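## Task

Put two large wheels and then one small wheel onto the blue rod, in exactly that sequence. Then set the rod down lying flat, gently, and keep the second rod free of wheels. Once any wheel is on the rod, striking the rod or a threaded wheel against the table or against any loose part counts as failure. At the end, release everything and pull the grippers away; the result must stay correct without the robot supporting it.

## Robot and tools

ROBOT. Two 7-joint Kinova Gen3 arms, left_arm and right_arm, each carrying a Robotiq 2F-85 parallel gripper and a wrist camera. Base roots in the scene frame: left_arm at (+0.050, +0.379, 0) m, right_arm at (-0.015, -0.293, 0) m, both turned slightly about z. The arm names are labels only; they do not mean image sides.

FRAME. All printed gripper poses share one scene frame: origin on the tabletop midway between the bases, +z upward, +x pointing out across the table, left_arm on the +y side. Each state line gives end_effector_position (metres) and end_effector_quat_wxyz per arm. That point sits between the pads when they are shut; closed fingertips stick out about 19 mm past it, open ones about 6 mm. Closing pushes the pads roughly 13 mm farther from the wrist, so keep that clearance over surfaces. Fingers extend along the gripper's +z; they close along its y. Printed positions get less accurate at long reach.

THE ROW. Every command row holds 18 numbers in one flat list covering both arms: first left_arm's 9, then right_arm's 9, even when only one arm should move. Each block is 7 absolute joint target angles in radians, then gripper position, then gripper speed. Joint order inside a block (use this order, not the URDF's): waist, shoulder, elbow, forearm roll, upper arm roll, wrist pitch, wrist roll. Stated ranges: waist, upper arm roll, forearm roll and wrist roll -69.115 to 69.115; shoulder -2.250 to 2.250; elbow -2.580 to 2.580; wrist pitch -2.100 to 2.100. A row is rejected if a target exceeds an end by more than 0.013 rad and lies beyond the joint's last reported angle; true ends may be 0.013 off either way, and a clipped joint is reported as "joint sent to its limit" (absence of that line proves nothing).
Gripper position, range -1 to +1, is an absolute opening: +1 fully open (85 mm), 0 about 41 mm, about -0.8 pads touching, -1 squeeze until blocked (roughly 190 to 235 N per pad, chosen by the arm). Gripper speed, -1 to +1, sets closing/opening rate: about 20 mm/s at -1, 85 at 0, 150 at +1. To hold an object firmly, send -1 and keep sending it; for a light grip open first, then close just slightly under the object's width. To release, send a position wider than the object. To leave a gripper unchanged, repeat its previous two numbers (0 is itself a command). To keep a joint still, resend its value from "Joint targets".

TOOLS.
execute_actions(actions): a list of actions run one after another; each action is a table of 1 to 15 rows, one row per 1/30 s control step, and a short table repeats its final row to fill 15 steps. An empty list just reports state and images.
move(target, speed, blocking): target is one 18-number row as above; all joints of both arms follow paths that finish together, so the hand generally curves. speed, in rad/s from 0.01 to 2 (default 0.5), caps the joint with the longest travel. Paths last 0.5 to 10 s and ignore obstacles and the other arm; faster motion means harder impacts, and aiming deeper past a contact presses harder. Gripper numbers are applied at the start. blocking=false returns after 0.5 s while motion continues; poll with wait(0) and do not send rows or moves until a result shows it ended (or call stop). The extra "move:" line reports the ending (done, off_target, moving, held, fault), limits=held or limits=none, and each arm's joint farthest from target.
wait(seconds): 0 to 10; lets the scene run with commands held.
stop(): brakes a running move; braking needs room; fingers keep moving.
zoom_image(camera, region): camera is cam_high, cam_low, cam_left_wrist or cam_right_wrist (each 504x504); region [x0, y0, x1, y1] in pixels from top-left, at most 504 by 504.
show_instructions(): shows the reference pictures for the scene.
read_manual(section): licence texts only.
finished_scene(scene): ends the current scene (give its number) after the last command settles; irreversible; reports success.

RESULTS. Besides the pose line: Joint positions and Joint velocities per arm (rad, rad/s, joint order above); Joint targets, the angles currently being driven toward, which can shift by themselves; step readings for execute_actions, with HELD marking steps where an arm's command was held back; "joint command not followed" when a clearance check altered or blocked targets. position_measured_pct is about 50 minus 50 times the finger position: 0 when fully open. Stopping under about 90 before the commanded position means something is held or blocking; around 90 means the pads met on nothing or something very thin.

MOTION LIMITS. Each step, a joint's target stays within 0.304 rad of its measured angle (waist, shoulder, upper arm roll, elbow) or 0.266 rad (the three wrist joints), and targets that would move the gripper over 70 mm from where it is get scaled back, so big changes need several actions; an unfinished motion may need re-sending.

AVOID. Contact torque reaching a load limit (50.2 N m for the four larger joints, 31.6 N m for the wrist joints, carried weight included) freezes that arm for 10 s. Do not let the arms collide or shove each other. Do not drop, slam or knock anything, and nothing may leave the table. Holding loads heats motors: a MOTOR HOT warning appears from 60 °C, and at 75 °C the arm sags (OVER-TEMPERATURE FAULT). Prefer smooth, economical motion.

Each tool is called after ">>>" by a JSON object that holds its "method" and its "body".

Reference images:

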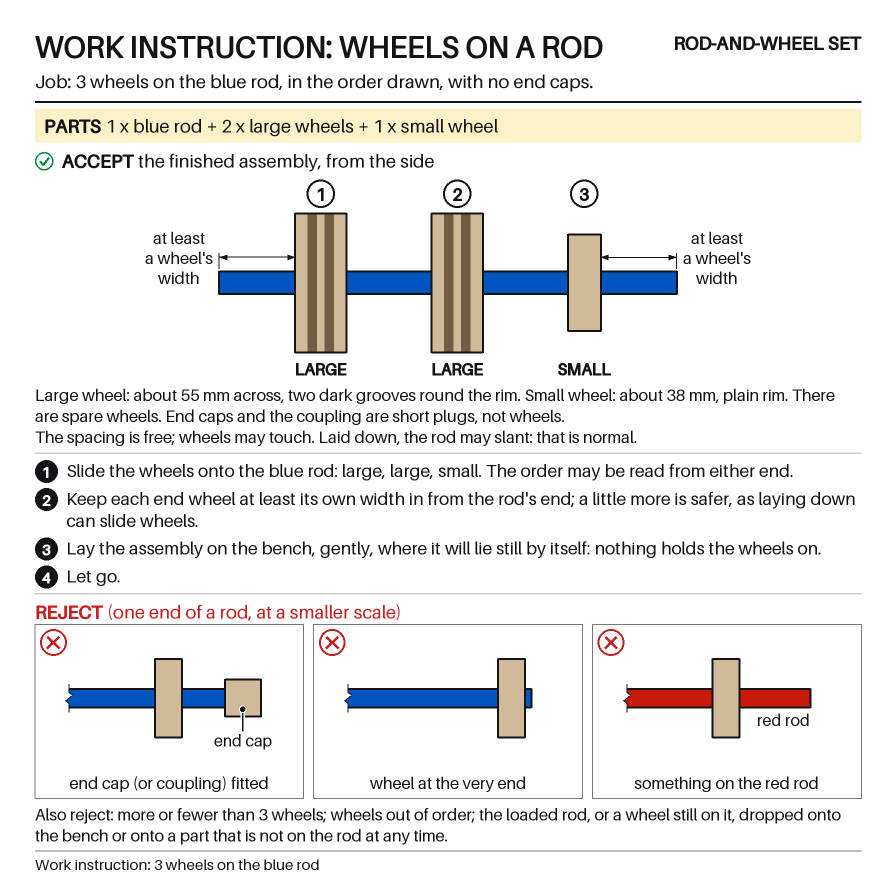

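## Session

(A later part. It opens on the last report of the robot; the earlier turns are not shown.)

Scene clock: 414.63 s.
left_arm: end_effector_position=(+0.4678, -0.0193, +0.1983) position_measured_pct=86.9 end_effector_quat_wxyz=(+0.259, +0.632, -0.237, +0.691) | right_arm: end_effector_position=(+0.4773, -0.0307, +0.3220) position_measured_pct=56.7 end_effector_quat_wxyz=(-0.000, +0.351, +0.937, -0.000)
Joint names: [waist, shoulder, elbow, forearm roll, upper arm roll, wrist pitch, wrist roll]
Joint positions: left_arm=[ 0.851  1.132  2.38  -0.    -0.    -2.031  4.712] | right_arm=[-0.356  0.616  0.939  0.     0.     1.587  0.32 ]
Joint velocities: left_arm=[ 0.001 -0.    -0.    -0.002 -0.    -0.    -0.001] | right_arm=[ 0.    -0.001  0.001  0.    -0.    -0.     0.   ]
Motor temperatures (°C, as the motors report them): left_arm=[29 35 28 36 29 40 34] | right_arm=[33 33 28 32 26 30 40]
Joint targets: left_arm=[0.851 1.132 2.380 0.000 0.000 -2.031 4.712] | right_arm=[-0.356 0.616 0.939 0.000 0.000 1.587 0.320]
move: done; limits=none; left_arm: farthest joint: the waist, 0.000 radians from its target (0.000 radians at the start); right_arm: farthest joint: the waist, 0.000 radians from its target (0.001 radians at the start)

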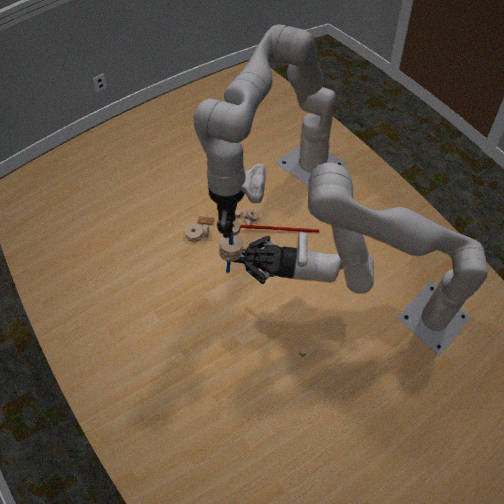

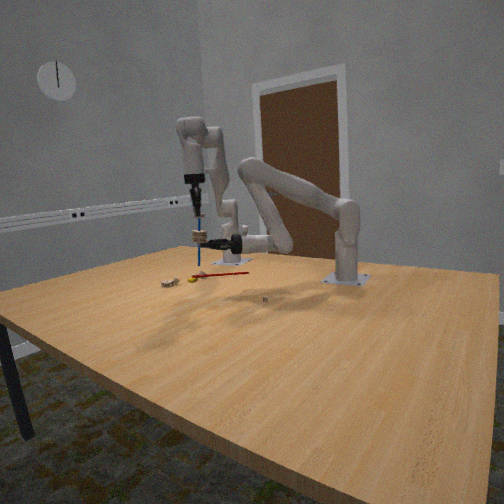

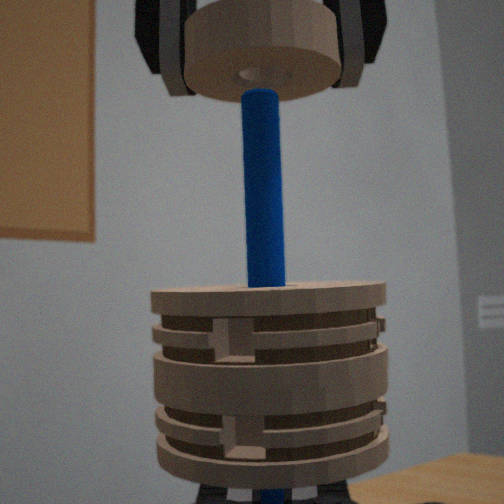

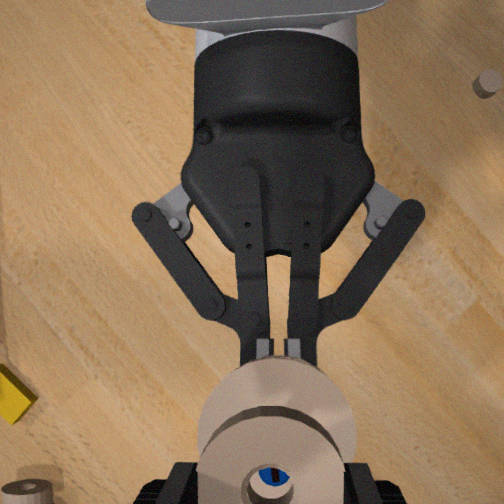

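>>> {"method": "move", "body": {"target": [0.851,1.132,2.38,0,0,-2.0312,4.712,-1,0, -0.3537,0.6180,1.0020,0,0,1.5216,0.32,-1,-0.3], "speed": 0.04}}

>>> {"method": "zoom_image", "body": {"camera": "cam_right_wrist", "region": [180,384,360,504]}}

Scene clock: 423.40 s.
left_arm: end_effector_position=(+0.4677, -0.0194, +0.1983) position_measured_pct=86.9 end_effector_quat_wxyz=(+0.259, +0.632, -0.237, +0.691) | right_arm: end_effector_position=(+0.4782, -0.0314, +0.3010) position_measured_pct=56.7 end_effector_quat_wxyz=(-0.000, +0.351, +0.936, +0.000)
Joint names: [waist, shoulder, elbow, forearm roll, upper arm roll, wrist pitch, wrist roll]
Joint positions: left_arm=[ 0.851  1.132  2.38  -0.     0.    -2.031  4.712] | right_arm=[-0.354  0.618  1.002 -0.    -0.     1.522  0.32 ]
Joint velocities: left_arm=[ 0.001  0.001  0.    -0.    -0.     0.001 -0.   ] | right_arm=[ 0. -0.  0. -0. -0. -0. -0.]
Motor temperatures (°C, as the motors report them): left_arm=[29 35 28 36 29 40 34] | right_arm=[33 33 28 32 26 30 40]
Joint targets: left_arm=[0.851 1.132 2.380 0.000 0.000 -2.031 4.712] | right_arm=[-0.354 0.618 1.002 0.000 0.000 1.522 0.320]
move: done; limits=none; left_arm: farthest joint: the waist, 0.000 radians from its target (0.000 radians at the start); right_arm: farthest joint: the waist, 0.000 radians from its target (0.002 radians at the start)

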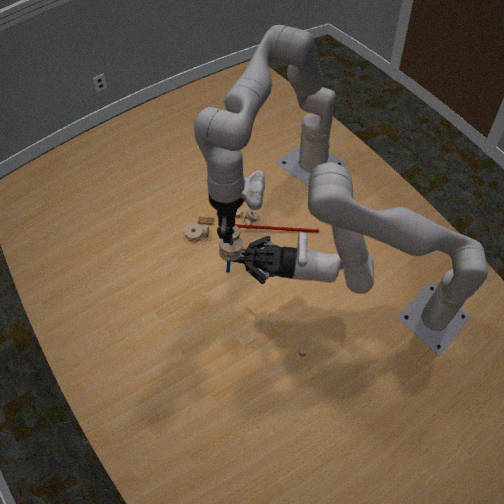

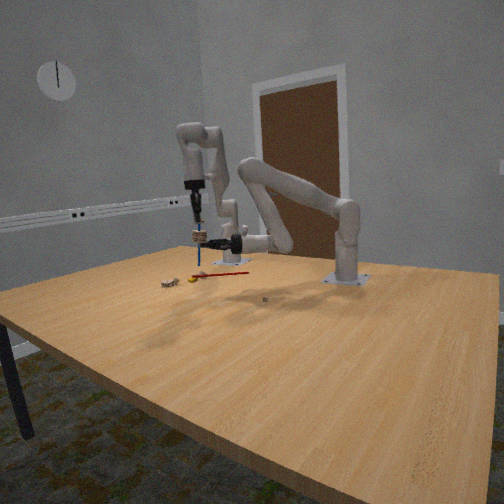

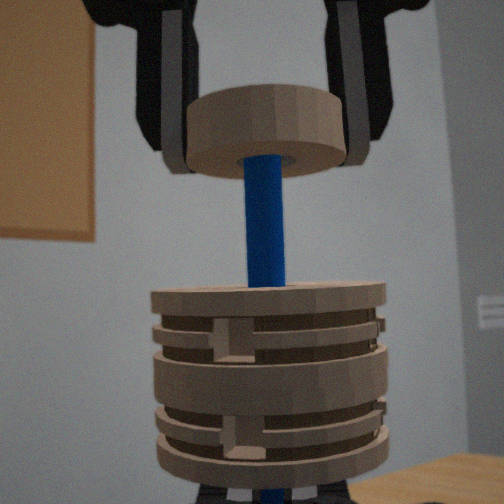

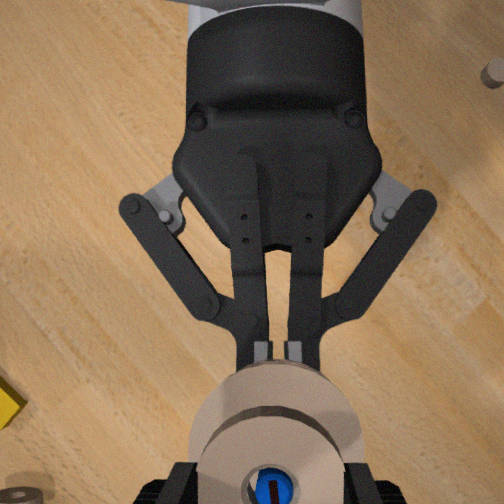

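Region (180, 384, 360, 504) of cam_right_wrist's 504x504 image, scaled by 2.800.

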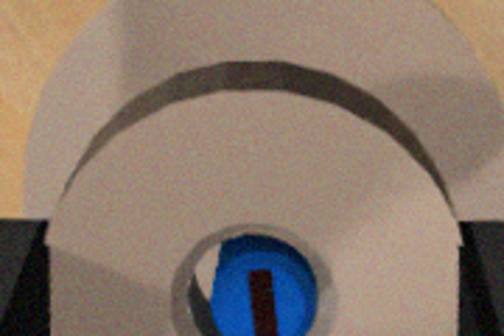

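>>> {"method": "move", "body": {"target": [0.851,1.132,2.38,0,0,-2.0312,4.712,-1,0, -0.3519,0.6261,1.0640,0,0,1.4515,0.32,-1,-0.3], "speed": 0.04}}

Scene clock: 428.93 s.
left_arm: end_effector_position=(+0.4678, -0.0193, +0.1983) position_measured_pct=86.9 end_effector_quat_wxyz=(+0.259, +0.632, -0.237, +0.691) | right_arm: end_effector_position=(+0.4795, -0.0319, +0.2770) position_measured_pct=56.7 end_effector_quat_wxyz=(+0.000, +0.352, +0.936, -0.000)
Joint names: [waist, shoulder, elbow, forearm roll, upper arm roll, wrist pitch, wrist roll]
Joint positions: left_arm=[ 0.851  1.132  2.38  -0.     0.    -2.031  4.712] | right_arm=[-0.352  0.626  1.064  0.     0.     1.452  0.32 ]
Joint velocities: left_arm=[ 0.    -0.001 -0.    -0.    -0.    -0.    -0.   ] | right_arm=[ 0. -0. -0. -0. -0. -0. -0.]
Motor temperatures (°C, as the motors report them): left_arm=[29 35 28 36 29 40 34] | right_arm=[33 33 28 32 26 30 40]
Joint targets: left_arm=[0.851 1.132 2.380 0.000 0.000 -2.031 4.712] | right_arm=[-0.352 0.626 1.064 0.000 0.000 1.451 0.320]
move: done; limits=none; left_arm: farthest joint: the waist, 0.000 radians from its target (0.000 radians at the start); right_arm: farthest joint: the waist, 0.000 radians from its target (0.002 radians at the start)

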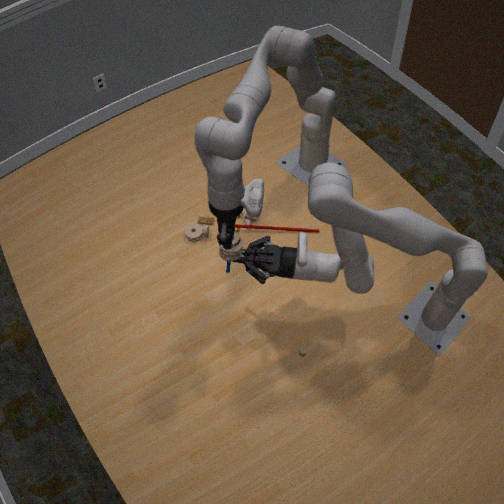

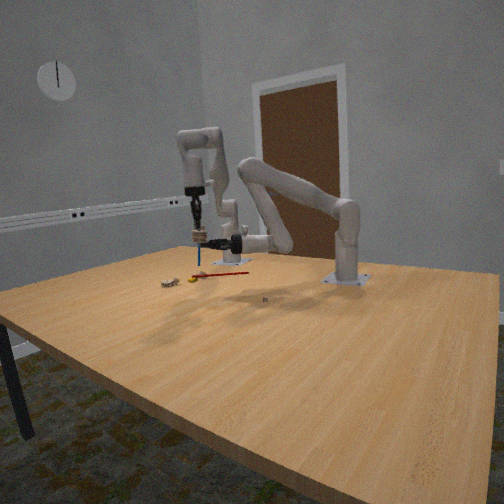

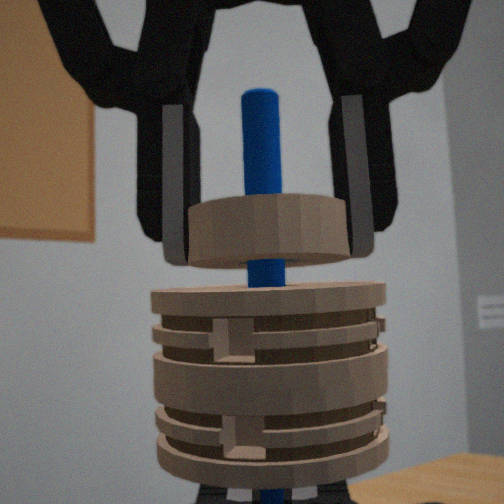

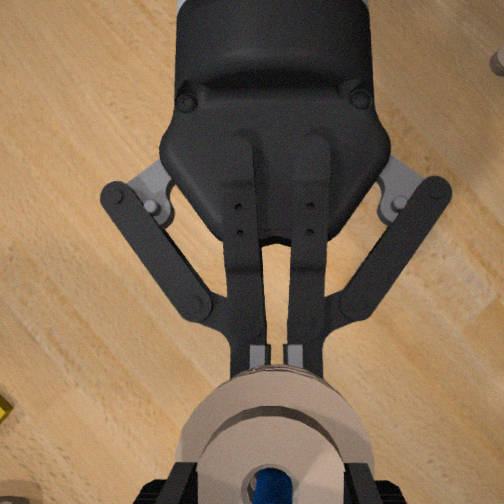

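>>> {"method": "move", "body": {"target": [0.851,1.132,2.38,0,0,-2.0312,4.712,-1,0, -0.3519,0.6270,1.0710,0,0,1.4436,0.32,-1,-0.3], "speed": 0.03}}

>>> {"method": "move", "body": {"target": [0.851,1.132,2.38,0,0,-2.0312,4.712,-1,0, -0.3519,0.6270,1.0710,0,0,1.4436,0.32,0.4,-0.5], "speed": 0.03}}

>>> {"method": "move", "body": {"target": [0.851,1.132,2.38,0,0,-2.0312,4.712,-1,0, -0.3545,0.6201,0.8899,0,0,1.6316,0.32,0.4,-0.5], "speed": 0.3}}

>>> {"method": "move", "body": {"target": [0.851,1.132,2.38,0,0,-2.0312,4.712,-1,0, 0.7,0.156,1.541,0,0,1.445,0,1,0], "speed": 0.9}}

Scene clock: 433.93 s.
left_arm: end_effector_position=(+0.4677, -0.0194, +0.1983) position_measured_pct=86.9 end_effector_quat_wxyz=(+0.259, +0.632, -0.237, +0.691) | right_arm: end_effector_position=(+0.4795, -0.0319, +0.2744) position_measured_pct=56.7 end_effector_quat_wxyz=(+0.000, +0.352, +0.936, +0.000)
Joint names: [waist, shoulder, elbow, forearm roll, upper arm roll, wrist pitch, wrist roll]
Joint positions: left_arm=[ 0.851  1.132  2.38  -0.     0.    -2.031  4.712] | right_arm=[-0.352  0.627  1.071  0.     0.     1.444  0.32 ]
Joint velocities: left_arm=[-0.     0.    -0.    -0.001  0.     0.    -0.   ] | right_arm=[ 0.001 -0.     0.002 -0.    -0.    -0.     0.   ]
Motor temperatures (°C, as the motors report them): left_arm=[29 35 28 36 29 40 34] | right_arm=[33 33 28 32 26 30 40]
Joint targets: left_arm=[0.851 1.132 2.380 0.000 0.000 -2.031 4.712] | right_arm=[-0.352 0.627 1.071 0.000 0.000 1.444 0.320]
move: done; limits=none; left_arm: farthest joint: the waist, 0.000 radians from its target (0.000 radians at the start); right_arm: farthest joint: the waist, 0.000 radians from its target (0.000 radians at the start)

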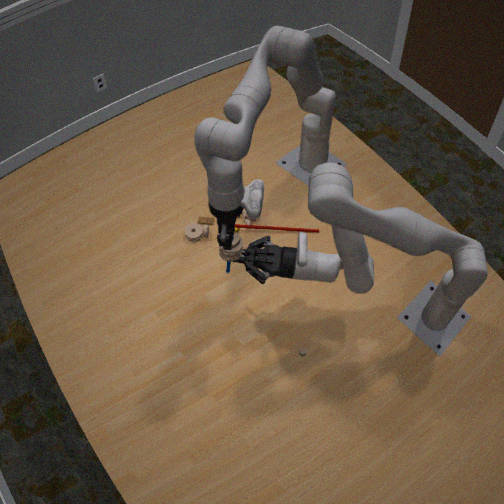

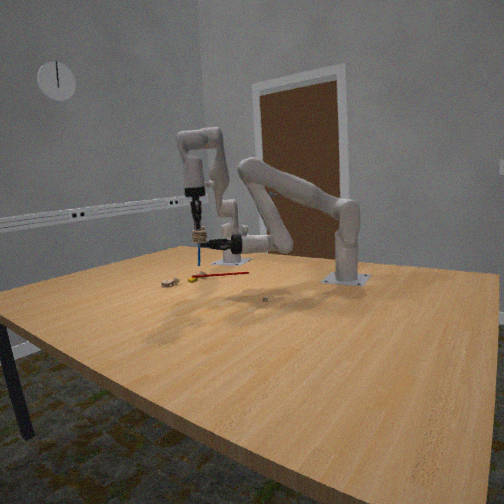

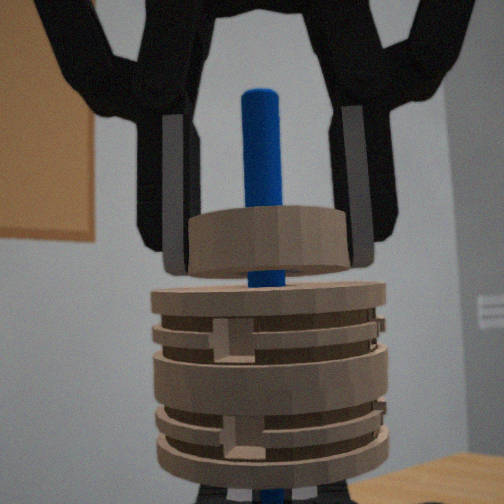

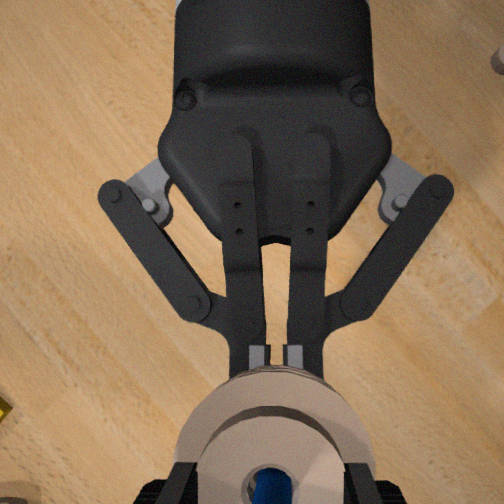

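Scene clock: 434.77 s.
left_arm: end_effector_position=(+0.4678, -0.0193, +0.1983) position_measured_pct=86.9 end_effector_quat_wxyz=(+0.259, +0.632, -0.237, +0.691) | right_arm: end_effector_position=(+0.4794, -0.0319, +0.2744) position_measured_pct=29.8 end_effector_quat_wxyz=(-0.000, +0.352, +0.936, -0.000)
Joint names: [waist, shoulder, elbow, forearm roll, upper arm roll, wrist pitch, wrist roll]
Joint positions: left_arm=[ 0.851  1.132  2.38  -0.    -0.    -2.031  4.712] | right_arm=[-0.352  0.627  1.071  0.     0.     1.444  0.32 ]
Joint velocities: left_arm=[ 0.001  0.     0.    -0.    -0.     0.001 -0.   ] | right_arm=[ 0.  0. -0. -0. -0. -0. -0.]
Motor temperatures (°C, as the motors report them): left_arm=[29 35 28 36 29 40 34] | right_arm=[33 33 28 32 26 30 40]
Joint targets: left_arm=[0.851 1.132 2.380 0.000 0.000 -2.031 4.712] | right_arm=[-0.352 0.627 1.071 0.000 0.000 1.444 0.320]
move: done; limits=none; left_arm: farthest joint: the waist, 0.000 radians from its target (0.000 radians at the start); right_arm: farthest joint: the waist, 0.000 radians from its target (0.000 radians at the start)

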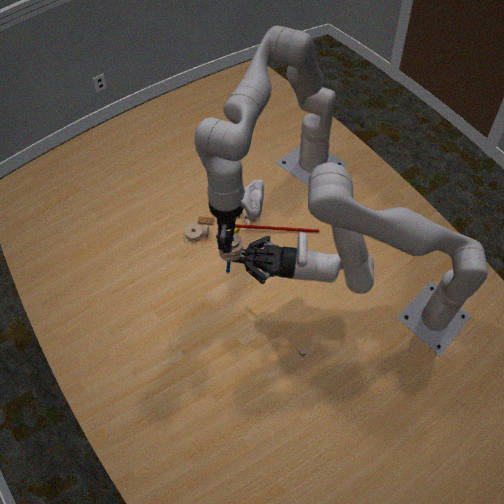

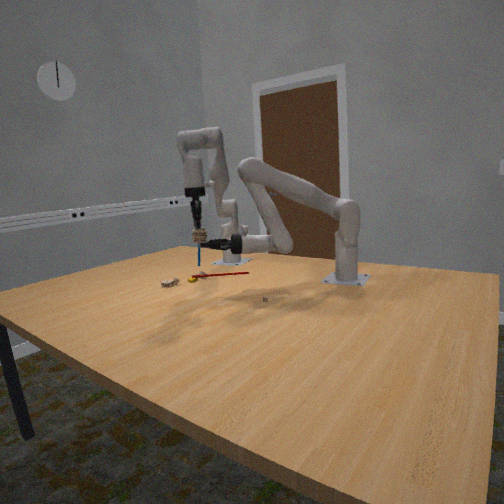

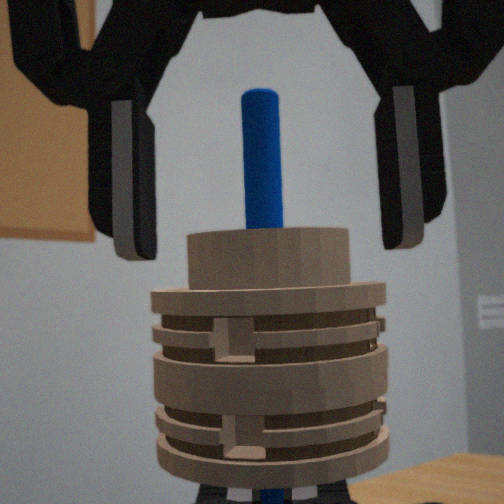

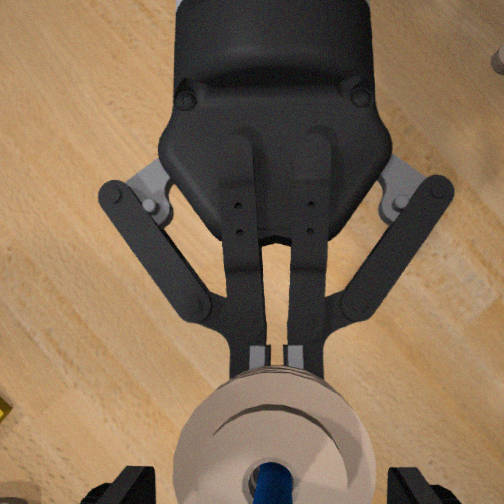

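Scene clock: 435.80 s.
left_arm: end_effector_position=(+0.4678, -0.0193, +0.1983) position_measured_pct=86.9 end_effector_quat_wxyz=(+0.259, +0.632, -0.237, +0.691) | right_arm: end_effector_position=(+0.4784, -0.0308, +0.3351) position_measured_pct=29.8 end_effector_quat_wxyz=(+0.000, +0.351, +0.936, +0.000)
Joint names: [waist, shoulder, elbow, forearm roll, upper arm roll, wrist pitch, wrist roll]
Joint positions: left_arm=[ 0.851  1.132  2.38  -0.    -0.    -2.031  4.712] | right_arm=[-0.354  0.62   0.89  -0.    -0.     1.632  0.32 ]
Joint velocities: left_arm=[ 0.001  0.    -0.    -0.001  0.     0.    -0.   ] | right_arm=[ 0.     0.002 -0.001  0.     0.     0.     0.   ]
Motor temperatures (°C, as the motors report them): left_arm=[29 35 28 36 29 40 34] | right_arm=[33 33 28 32 26 30 40]
Joint targets: left_arm=[0.851 1.132 2.380 0.000 0.000 -2.031 4.712] | right_arm=[-0.354 0.620 0.890 0.000 0.000 1.632 0.320]
move: done; limits=none; left_arm: farthest joint: the waist, 0.000 radians from its target (0.000 radians at the start); right_arm: farthest joint: the waist, 0.000 radians from its target (0.003 radians at the start)

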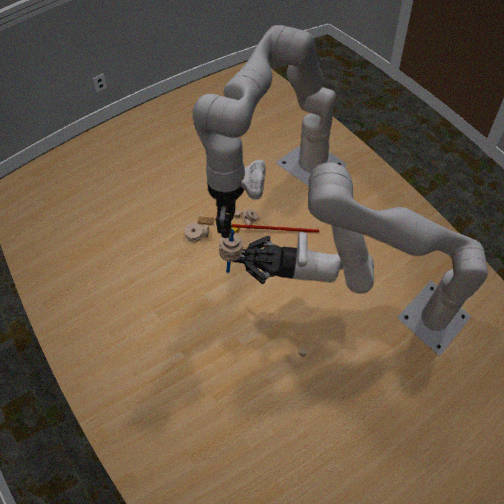

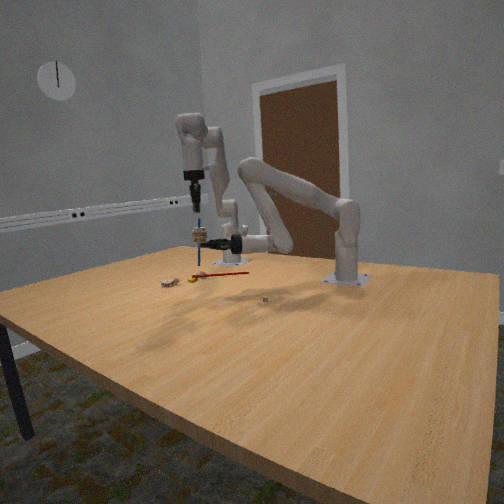

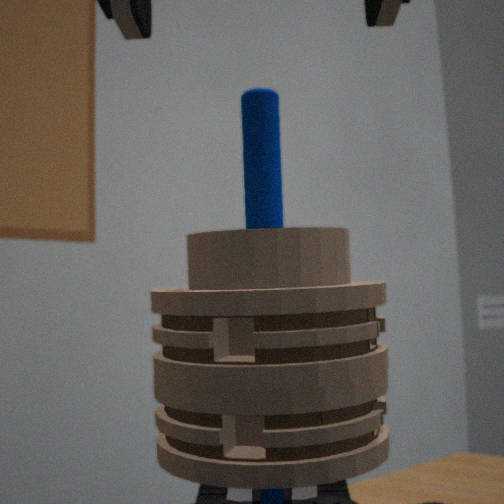

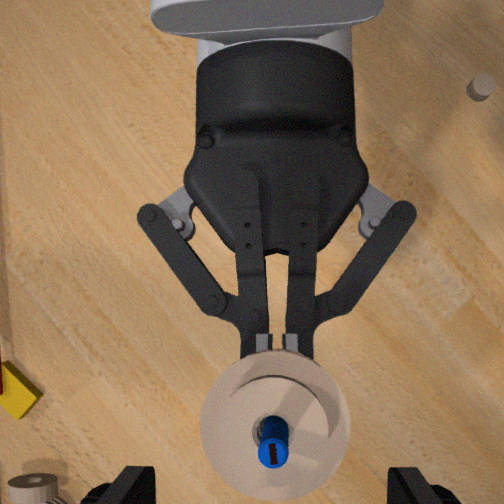

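Scene clock: 437.80 s.
left_arm: end_effector_position=(+0.4678, -0.0193, +0.1983) position_measured_pct=86.9 end_effector_quat_wxyz=(+0.259, +0.632, -0.237, +0.691) | right_arm: end_effector_position=(+0.2997, -0.5024, +0.3496) position_measured_pct=0.0 end_effector_quat_wxyz=(-0.000, +0.865, +0.501, -0.000)
Joint names: [waist, shoulder, elbow, forearm roll, upper arm roll, wrist pitch, wrist roll]
Joint positions: left_arm=[ 0.851  1.132  2.38  -0.    -0.    -2.031  4.712] | right_arm=[ 0.7    0.156  1.541  0.     0.     1.445 -0.   ]
Joint velocities: left_arm=[-0.    -0.    -0.     0.001  0.001 -0.     0.   ] | right_arm=[ 0.003 -0.001  0.002 -0.    -0.     0.    -0.   ]
Motor temperatures (°C, as the motors report them): left_arm=[29 35 28 36 29 40 34] | right_arm=[33 33 28 32 26 30 40]
Joint targets: left_arm=[0.851 1.132 2.380 0.000 0.000 -2.031 4.712] | right_arm=[0.700 0.156 1.541 0.000 0.000 1.445 -0.000]
move: done; limits=none; left_arm: farthest joint: the waist, 0.000 radians from its target (0.000 radians at the start); right_arm: farthest joint: the waist, 0.000 radians from its target (1.054 radians at the start)

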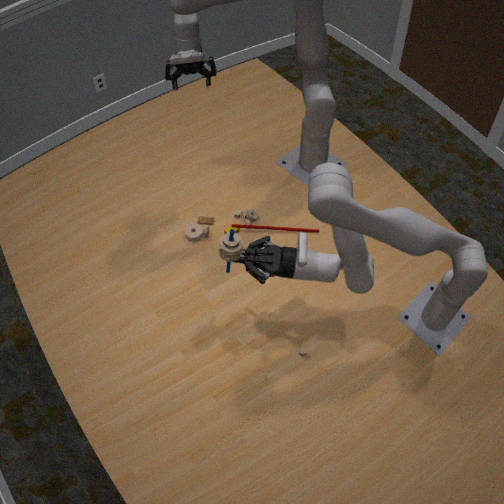

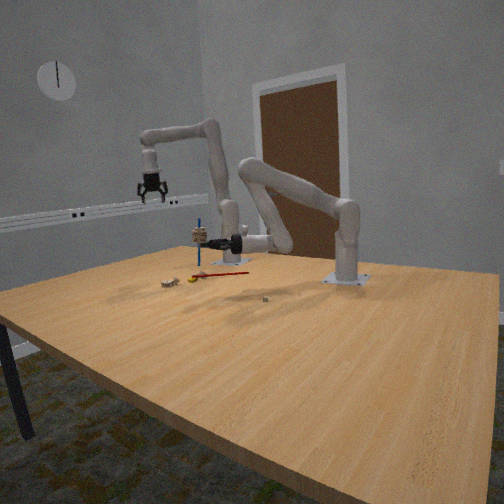

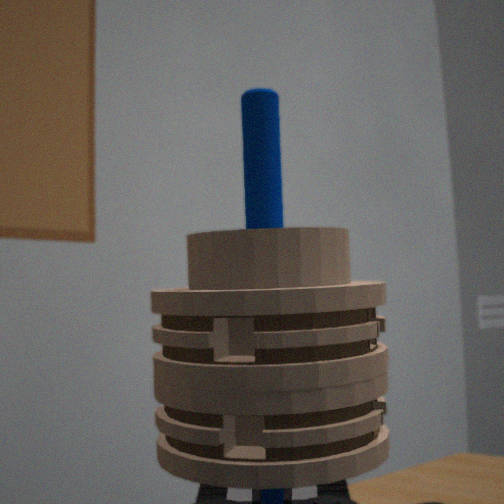

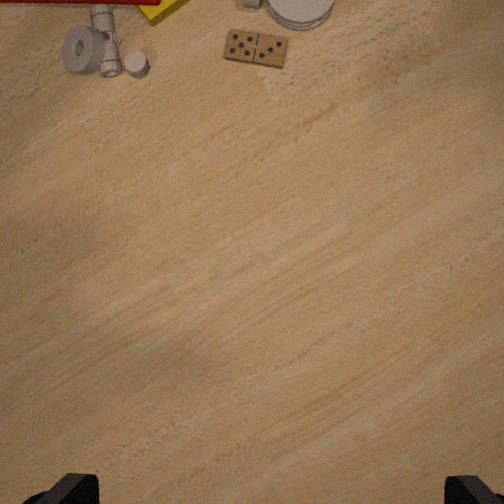

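>>> {"method": "move", "body": {"target": [0.80,0.403,2.1924,0,0,-0.3954,4.712,-1,0, 0.7,0.156,1.541,0,0,1.445,0,1,0], "speed": 0.5}}

>>> {"method": "move", "body": {"target": [0.75,0.4909,1.7704,0,0,0.6887,4.712,-1,0, 0.7,0.156,1.541,0,0,1.445,0,1,0], "speed": 0.4}}

Scene clock: 482.33 s.
left_arm: end_effector_position=(+0.4897, +0.0008, +0.2196) position_measured_pct=86.9 end_effector_quat_wxyz=(+0.148, +0.842, -0.292, +0.428) | right_arm: end_effector_position=(+0.2996, -0.5025, +0.3496) position_measured_pct=0.0 end_effector_quat_wxyz=(-0.000, +0.865, +0.501, -0.000)
Joint names: [waist, shoulder, elbow, forearm roll, upper arm roll, wrist pitch, wrist roll]
Joint positions: left_arm=[ 0.8    0.404  2.193  0.    -0.    -0.395  4.712] | right_arm=[ 0.7    0.156  1.541  0.    -0.     1.445  0.   ]
Joint velocities: left_arm=[ 0.    -0.004 -0.    -0.001 -0.    -0.     0.001] | right_arm=[-0.     0.    -0.002 -0.001  0.     0.     0.   ]
Motor temperatures (°C, as the motors report them): left_arm=[29 35 28 36 29 40 34] | right_arm=[33 33 28 32 26 30 40]
Joint targets: left_arm=[0.800 0.403 2.192 0.000 0.000 -0.395 4.712] | right_arm=[0.700 0.156 1.541 0.000 0.000 1.445 0.000]
move: done; limits=none; left_arm: farthest joint: the shoulder, 0.001 radians from its target (0.729 radians at the start); right_arm: farthest joint: the waist, 0.000 radians from its target (0.000 radians at the start)

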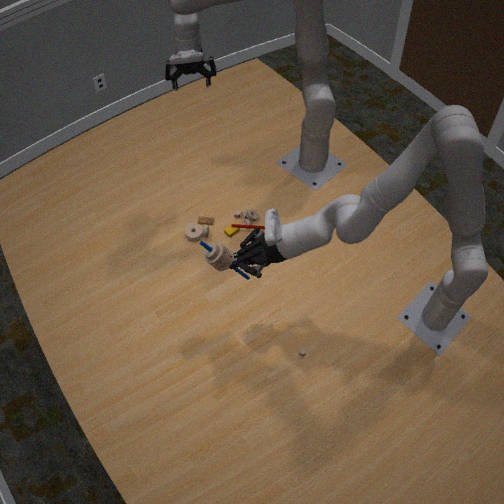

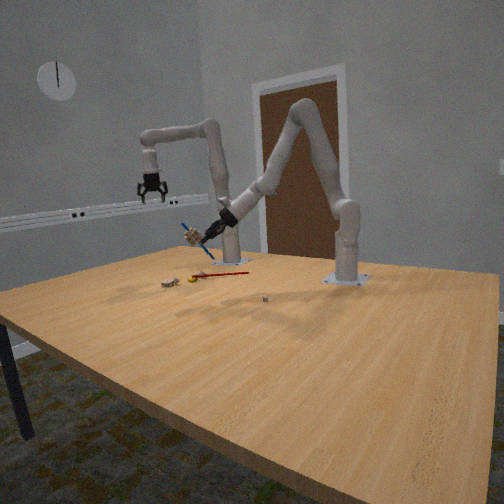

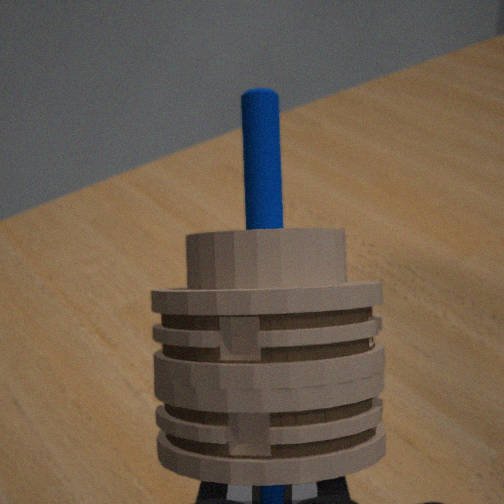

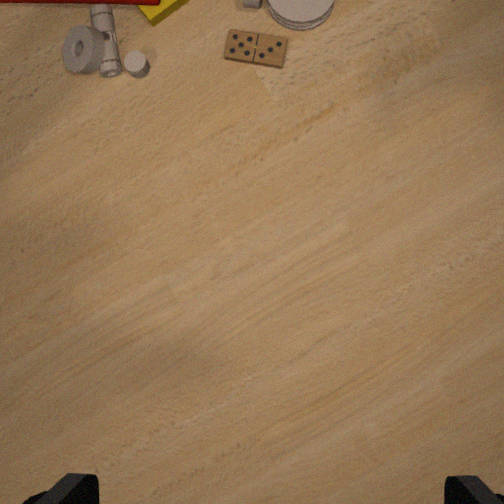

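Scene clock: 485.47 s.
left_arm: end_effector_position=(+0.4427, +0.0696, +0.1498) position_measured_pct=86.9 end_effector_quat_wxyz=(+0.029, +0.948, -0.303, +0.091) | right_arm: end_effector_position=(+0.2996, -0.5025, +0.3496) position_measured_pct=0.0 end_effector_quat_wxyz=(-0.000, +0.865, +0.501, -0.000)
Joint names: [waist, shoulder, elbow, forearm roll, upper arm roll, wrist pitch, wrist roll]
Joint positions: left_arm=[ 0.75   0.491  1.771 -0.    -0.     0.689  4.712] | right_arm=[ 0.7    0.156  1.541  0.     0.     1.445 -0.   ]
Joint velocities: left_arm=[-0.     0.    -0.    -0.001  0.     0.    -0.   ] | right_arm=[ 0.  0.  0. -0.  0. -0. -0.]
Motor temperatures (°C, as the motors report them): left_arm=[29 35 28 36 29 40 34] | right_arm=[33 33 28 32 26 30 40]
Joint targets: left_arm=[0.750 0.491 1.770 0.000 0.000 0.689 4.712] | right_arm=[0.700 0.156 1.541 0.000 0.000 1.445 0.000]
move: done; limits=none; left_arm: farthest joint: the waist, 0.000 radians from its target (0.050 radians at the start); right_arm: farthest joint: the waist, 0.000 radians from its target (0.000 radians at the start)

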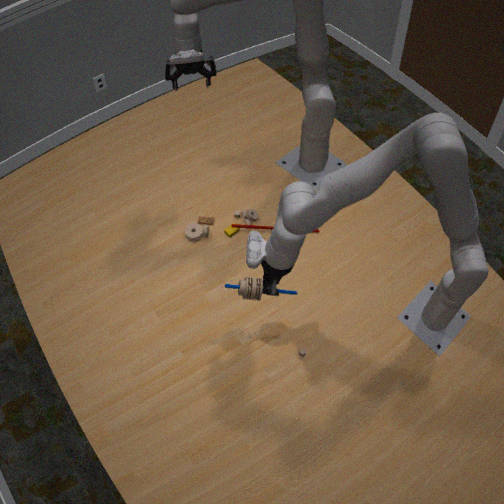

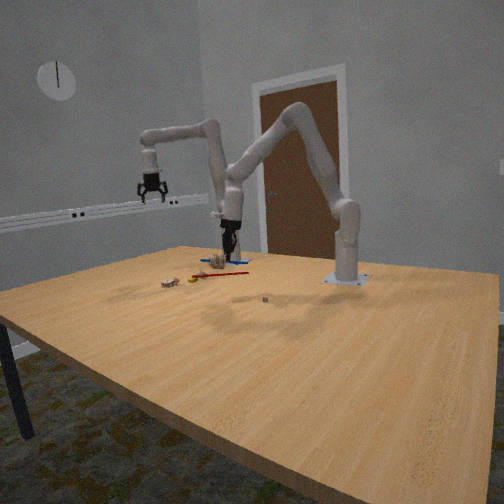

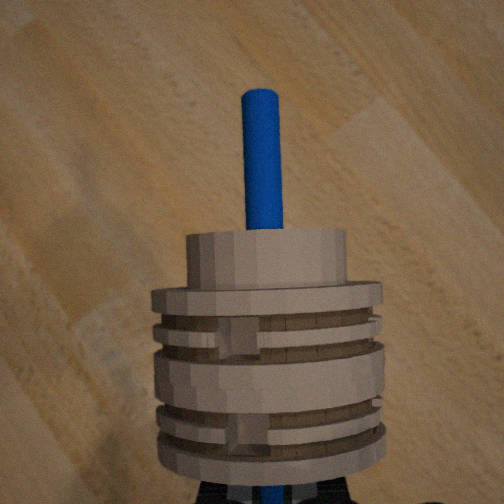

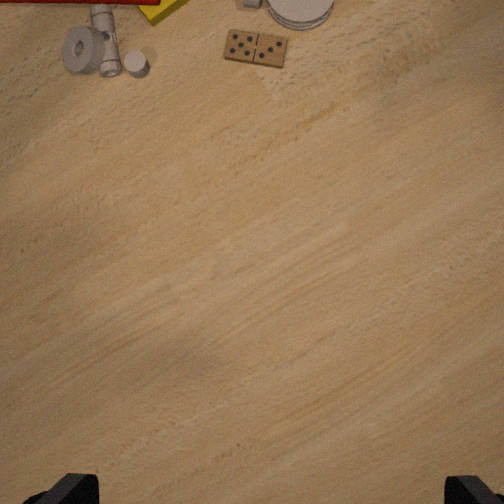

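>>> {"method": "move", "body": {"target": [0.75,0.6693,1.8030,0,0,0.5277,4.712,-1,0, 0.7,0.156,1.541,0,0,1.445,0,1,0], "speed": 0.25}}

>>> {"method": "move", "body": {"target": [0.75,0.6927,1.8102,0,0,0.5071,4.712,-1,0, 0.7,0.156,1.541,0,0,1.445,0,1,0], "speed": 0.04}}

>>> {"method": "zoom_image", "body": {"camera": "cam_low", "region": [180,230,270,300]}}

>>> {"method": "zoom_image", "body": {"camera": "cam_high", "region": [200,250,320,340]}}

Scene clock: 491.53 s.
left_arm: end_effector_position=(+0.4428, +0.0696, +0.0599) position_measured_pct=86.9 end_effector_quat_wxyz=(+0.021, +0.950, -0.303, +0.067) | right_arm: end_effector_position=(+0.2996, -0.5025, +0.3496) position_measured_pct=0.0 end_effector_quat_wxyz=(-0.000, +0.865, +0.501, -0.000)
Joint names: [waist, shoulder, elbow, forearm roll, upper arm roll, wrist pitch, wrist roll]
Joint positions: left_arm=[ 0.75   0.669  1.803  0.    -0.     0.528  4.712] | right_arm=[ 0.7    0.156  1.541 -0.     0.     1.445  0.   ]
Joint velocities: left_arm=[ 0.     0.002 -0.    -0.001  0.    -0.001  0.   ] | right_arm=[-0.     0.    -0.002 -0.    -0.     0.    -0.   ]
Motor temperatures (°C, as the motors report them): left_arm=[29 35 28 36 29 40 34] | right_arm=[33 33 28 32 26 30 40]
Joint targets: left_arm=[0.750 0.669 1.803 0.000 0.000 0.528 4.712] | right_arm=[0.700 0.156 1.541 0.000 0.000 1.445 0.000]
move: done; limits=none; left_arm: farthest joint: the waist, 0.000 radians from its target (0.000 radians at the start); right_arm: farthest joint: the waist, 0.000 radians from its target (0.000 radians at the start)

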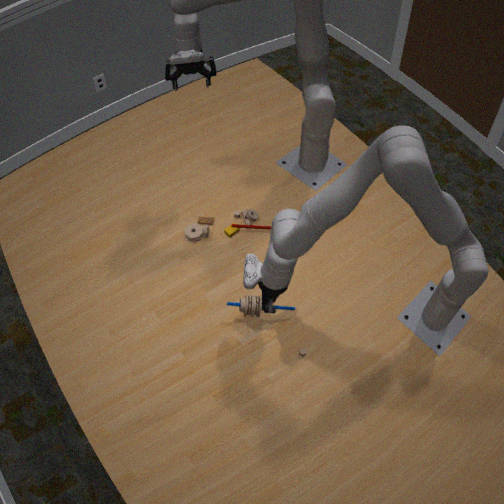

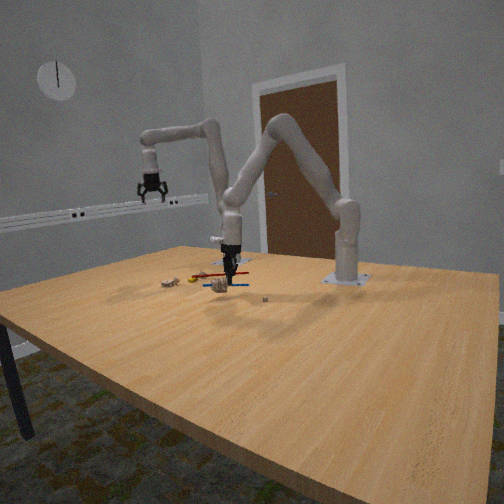

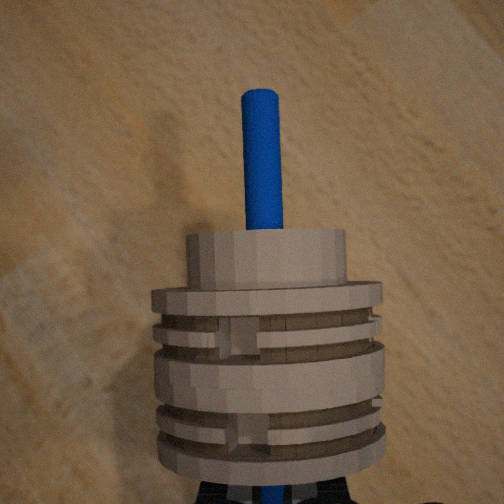

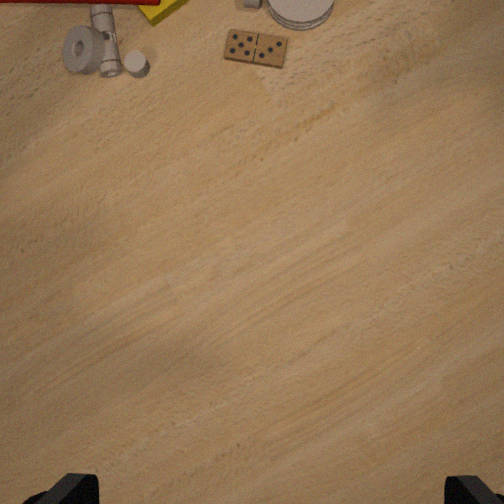

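Scene clock: 492.37 s.
left_arm: end_effector_position=(+0.4403, +0.0714, +0.0474) position_measured_pct=86.9 end_effector_quat_wxyz=(+0.020, +0.951, -0.303, +0.062) | right_arm: end_effector_position=(+0.2996, -0.5025, +0.3496) position_measured_pct=0.0 end_effector_quat_wxyz=(-0.000, +0.865, +0.501, -0.000)
Joint names: [waist, shoulder, elbow, forearm roll, upper arm roll, wrist pitch, wrist roll]
Joint positions: left_arm=[ 0.75   0.693  1.81   0.    -0.     0.507  4.712] | right_arm=[ 0.7    0.156  1.541  0.     0.     1.445 -0.   ]
Joint velocities: left_arm=[-0.     0.002 -0.    -0.002 -0.    -0.002 -0.   ] | right_arm=[ 0.     0.     0.001  0.     0.    -0.    -0.   ]
Motor temperatures (°C, as the motors report them): left_arm=[29 35 28 36 29 40 34] | right_arm=[33 33 28 32 26 30 40]
Joint targets: left_arm=[0.750 0.693 1.810 0.000 0.000 0.507 4.712] | right_arm=[0.700 0.156 1.541 0.000 0.000 1.445 0.000]
move: done; limits=none; left_arm: farthest joint: the waist, 0.000 radians from its target (0.000 radians at the start); right_arm: farthest joint: the waist, 0.000 radians from its target (0.000 radians at the start)

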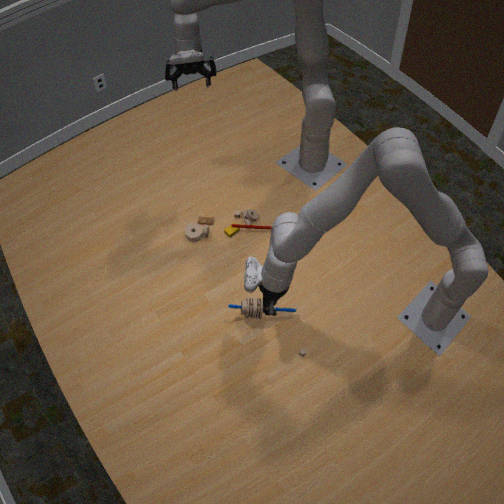

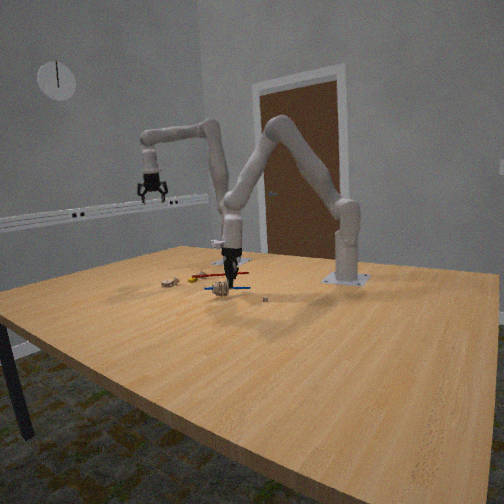

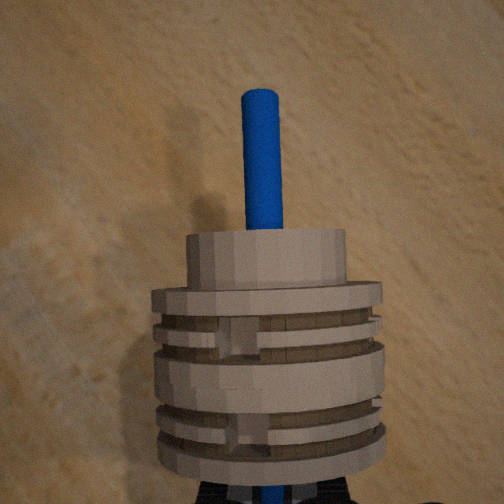

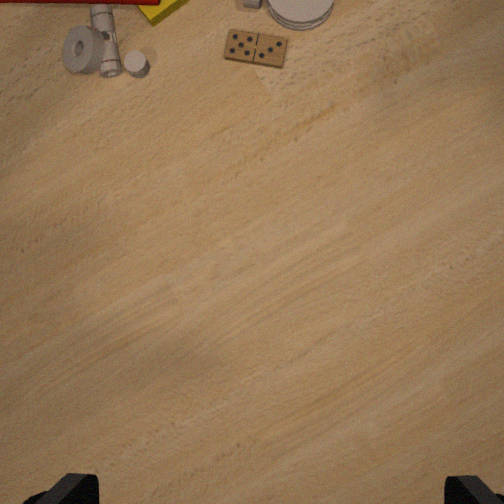

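Region (180, 230, 270, 300) of cam_low's 504x504 image, scaled by 5.600, with more detail than that image has.

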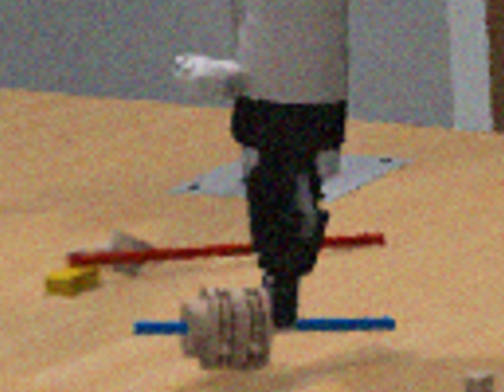

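Region (200, 250, 320, 340) of cam_high's 504x504 image, scaled by 4.200, with more detail than that image has; it fills the top 378 rows of this view, and the rest is white.

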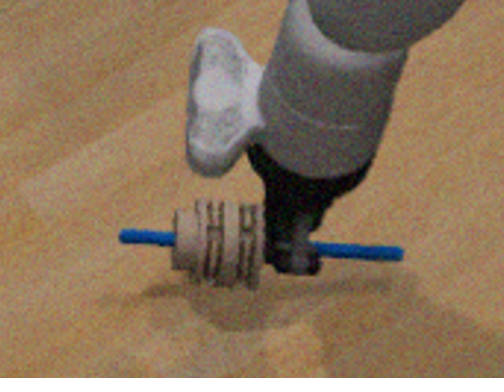

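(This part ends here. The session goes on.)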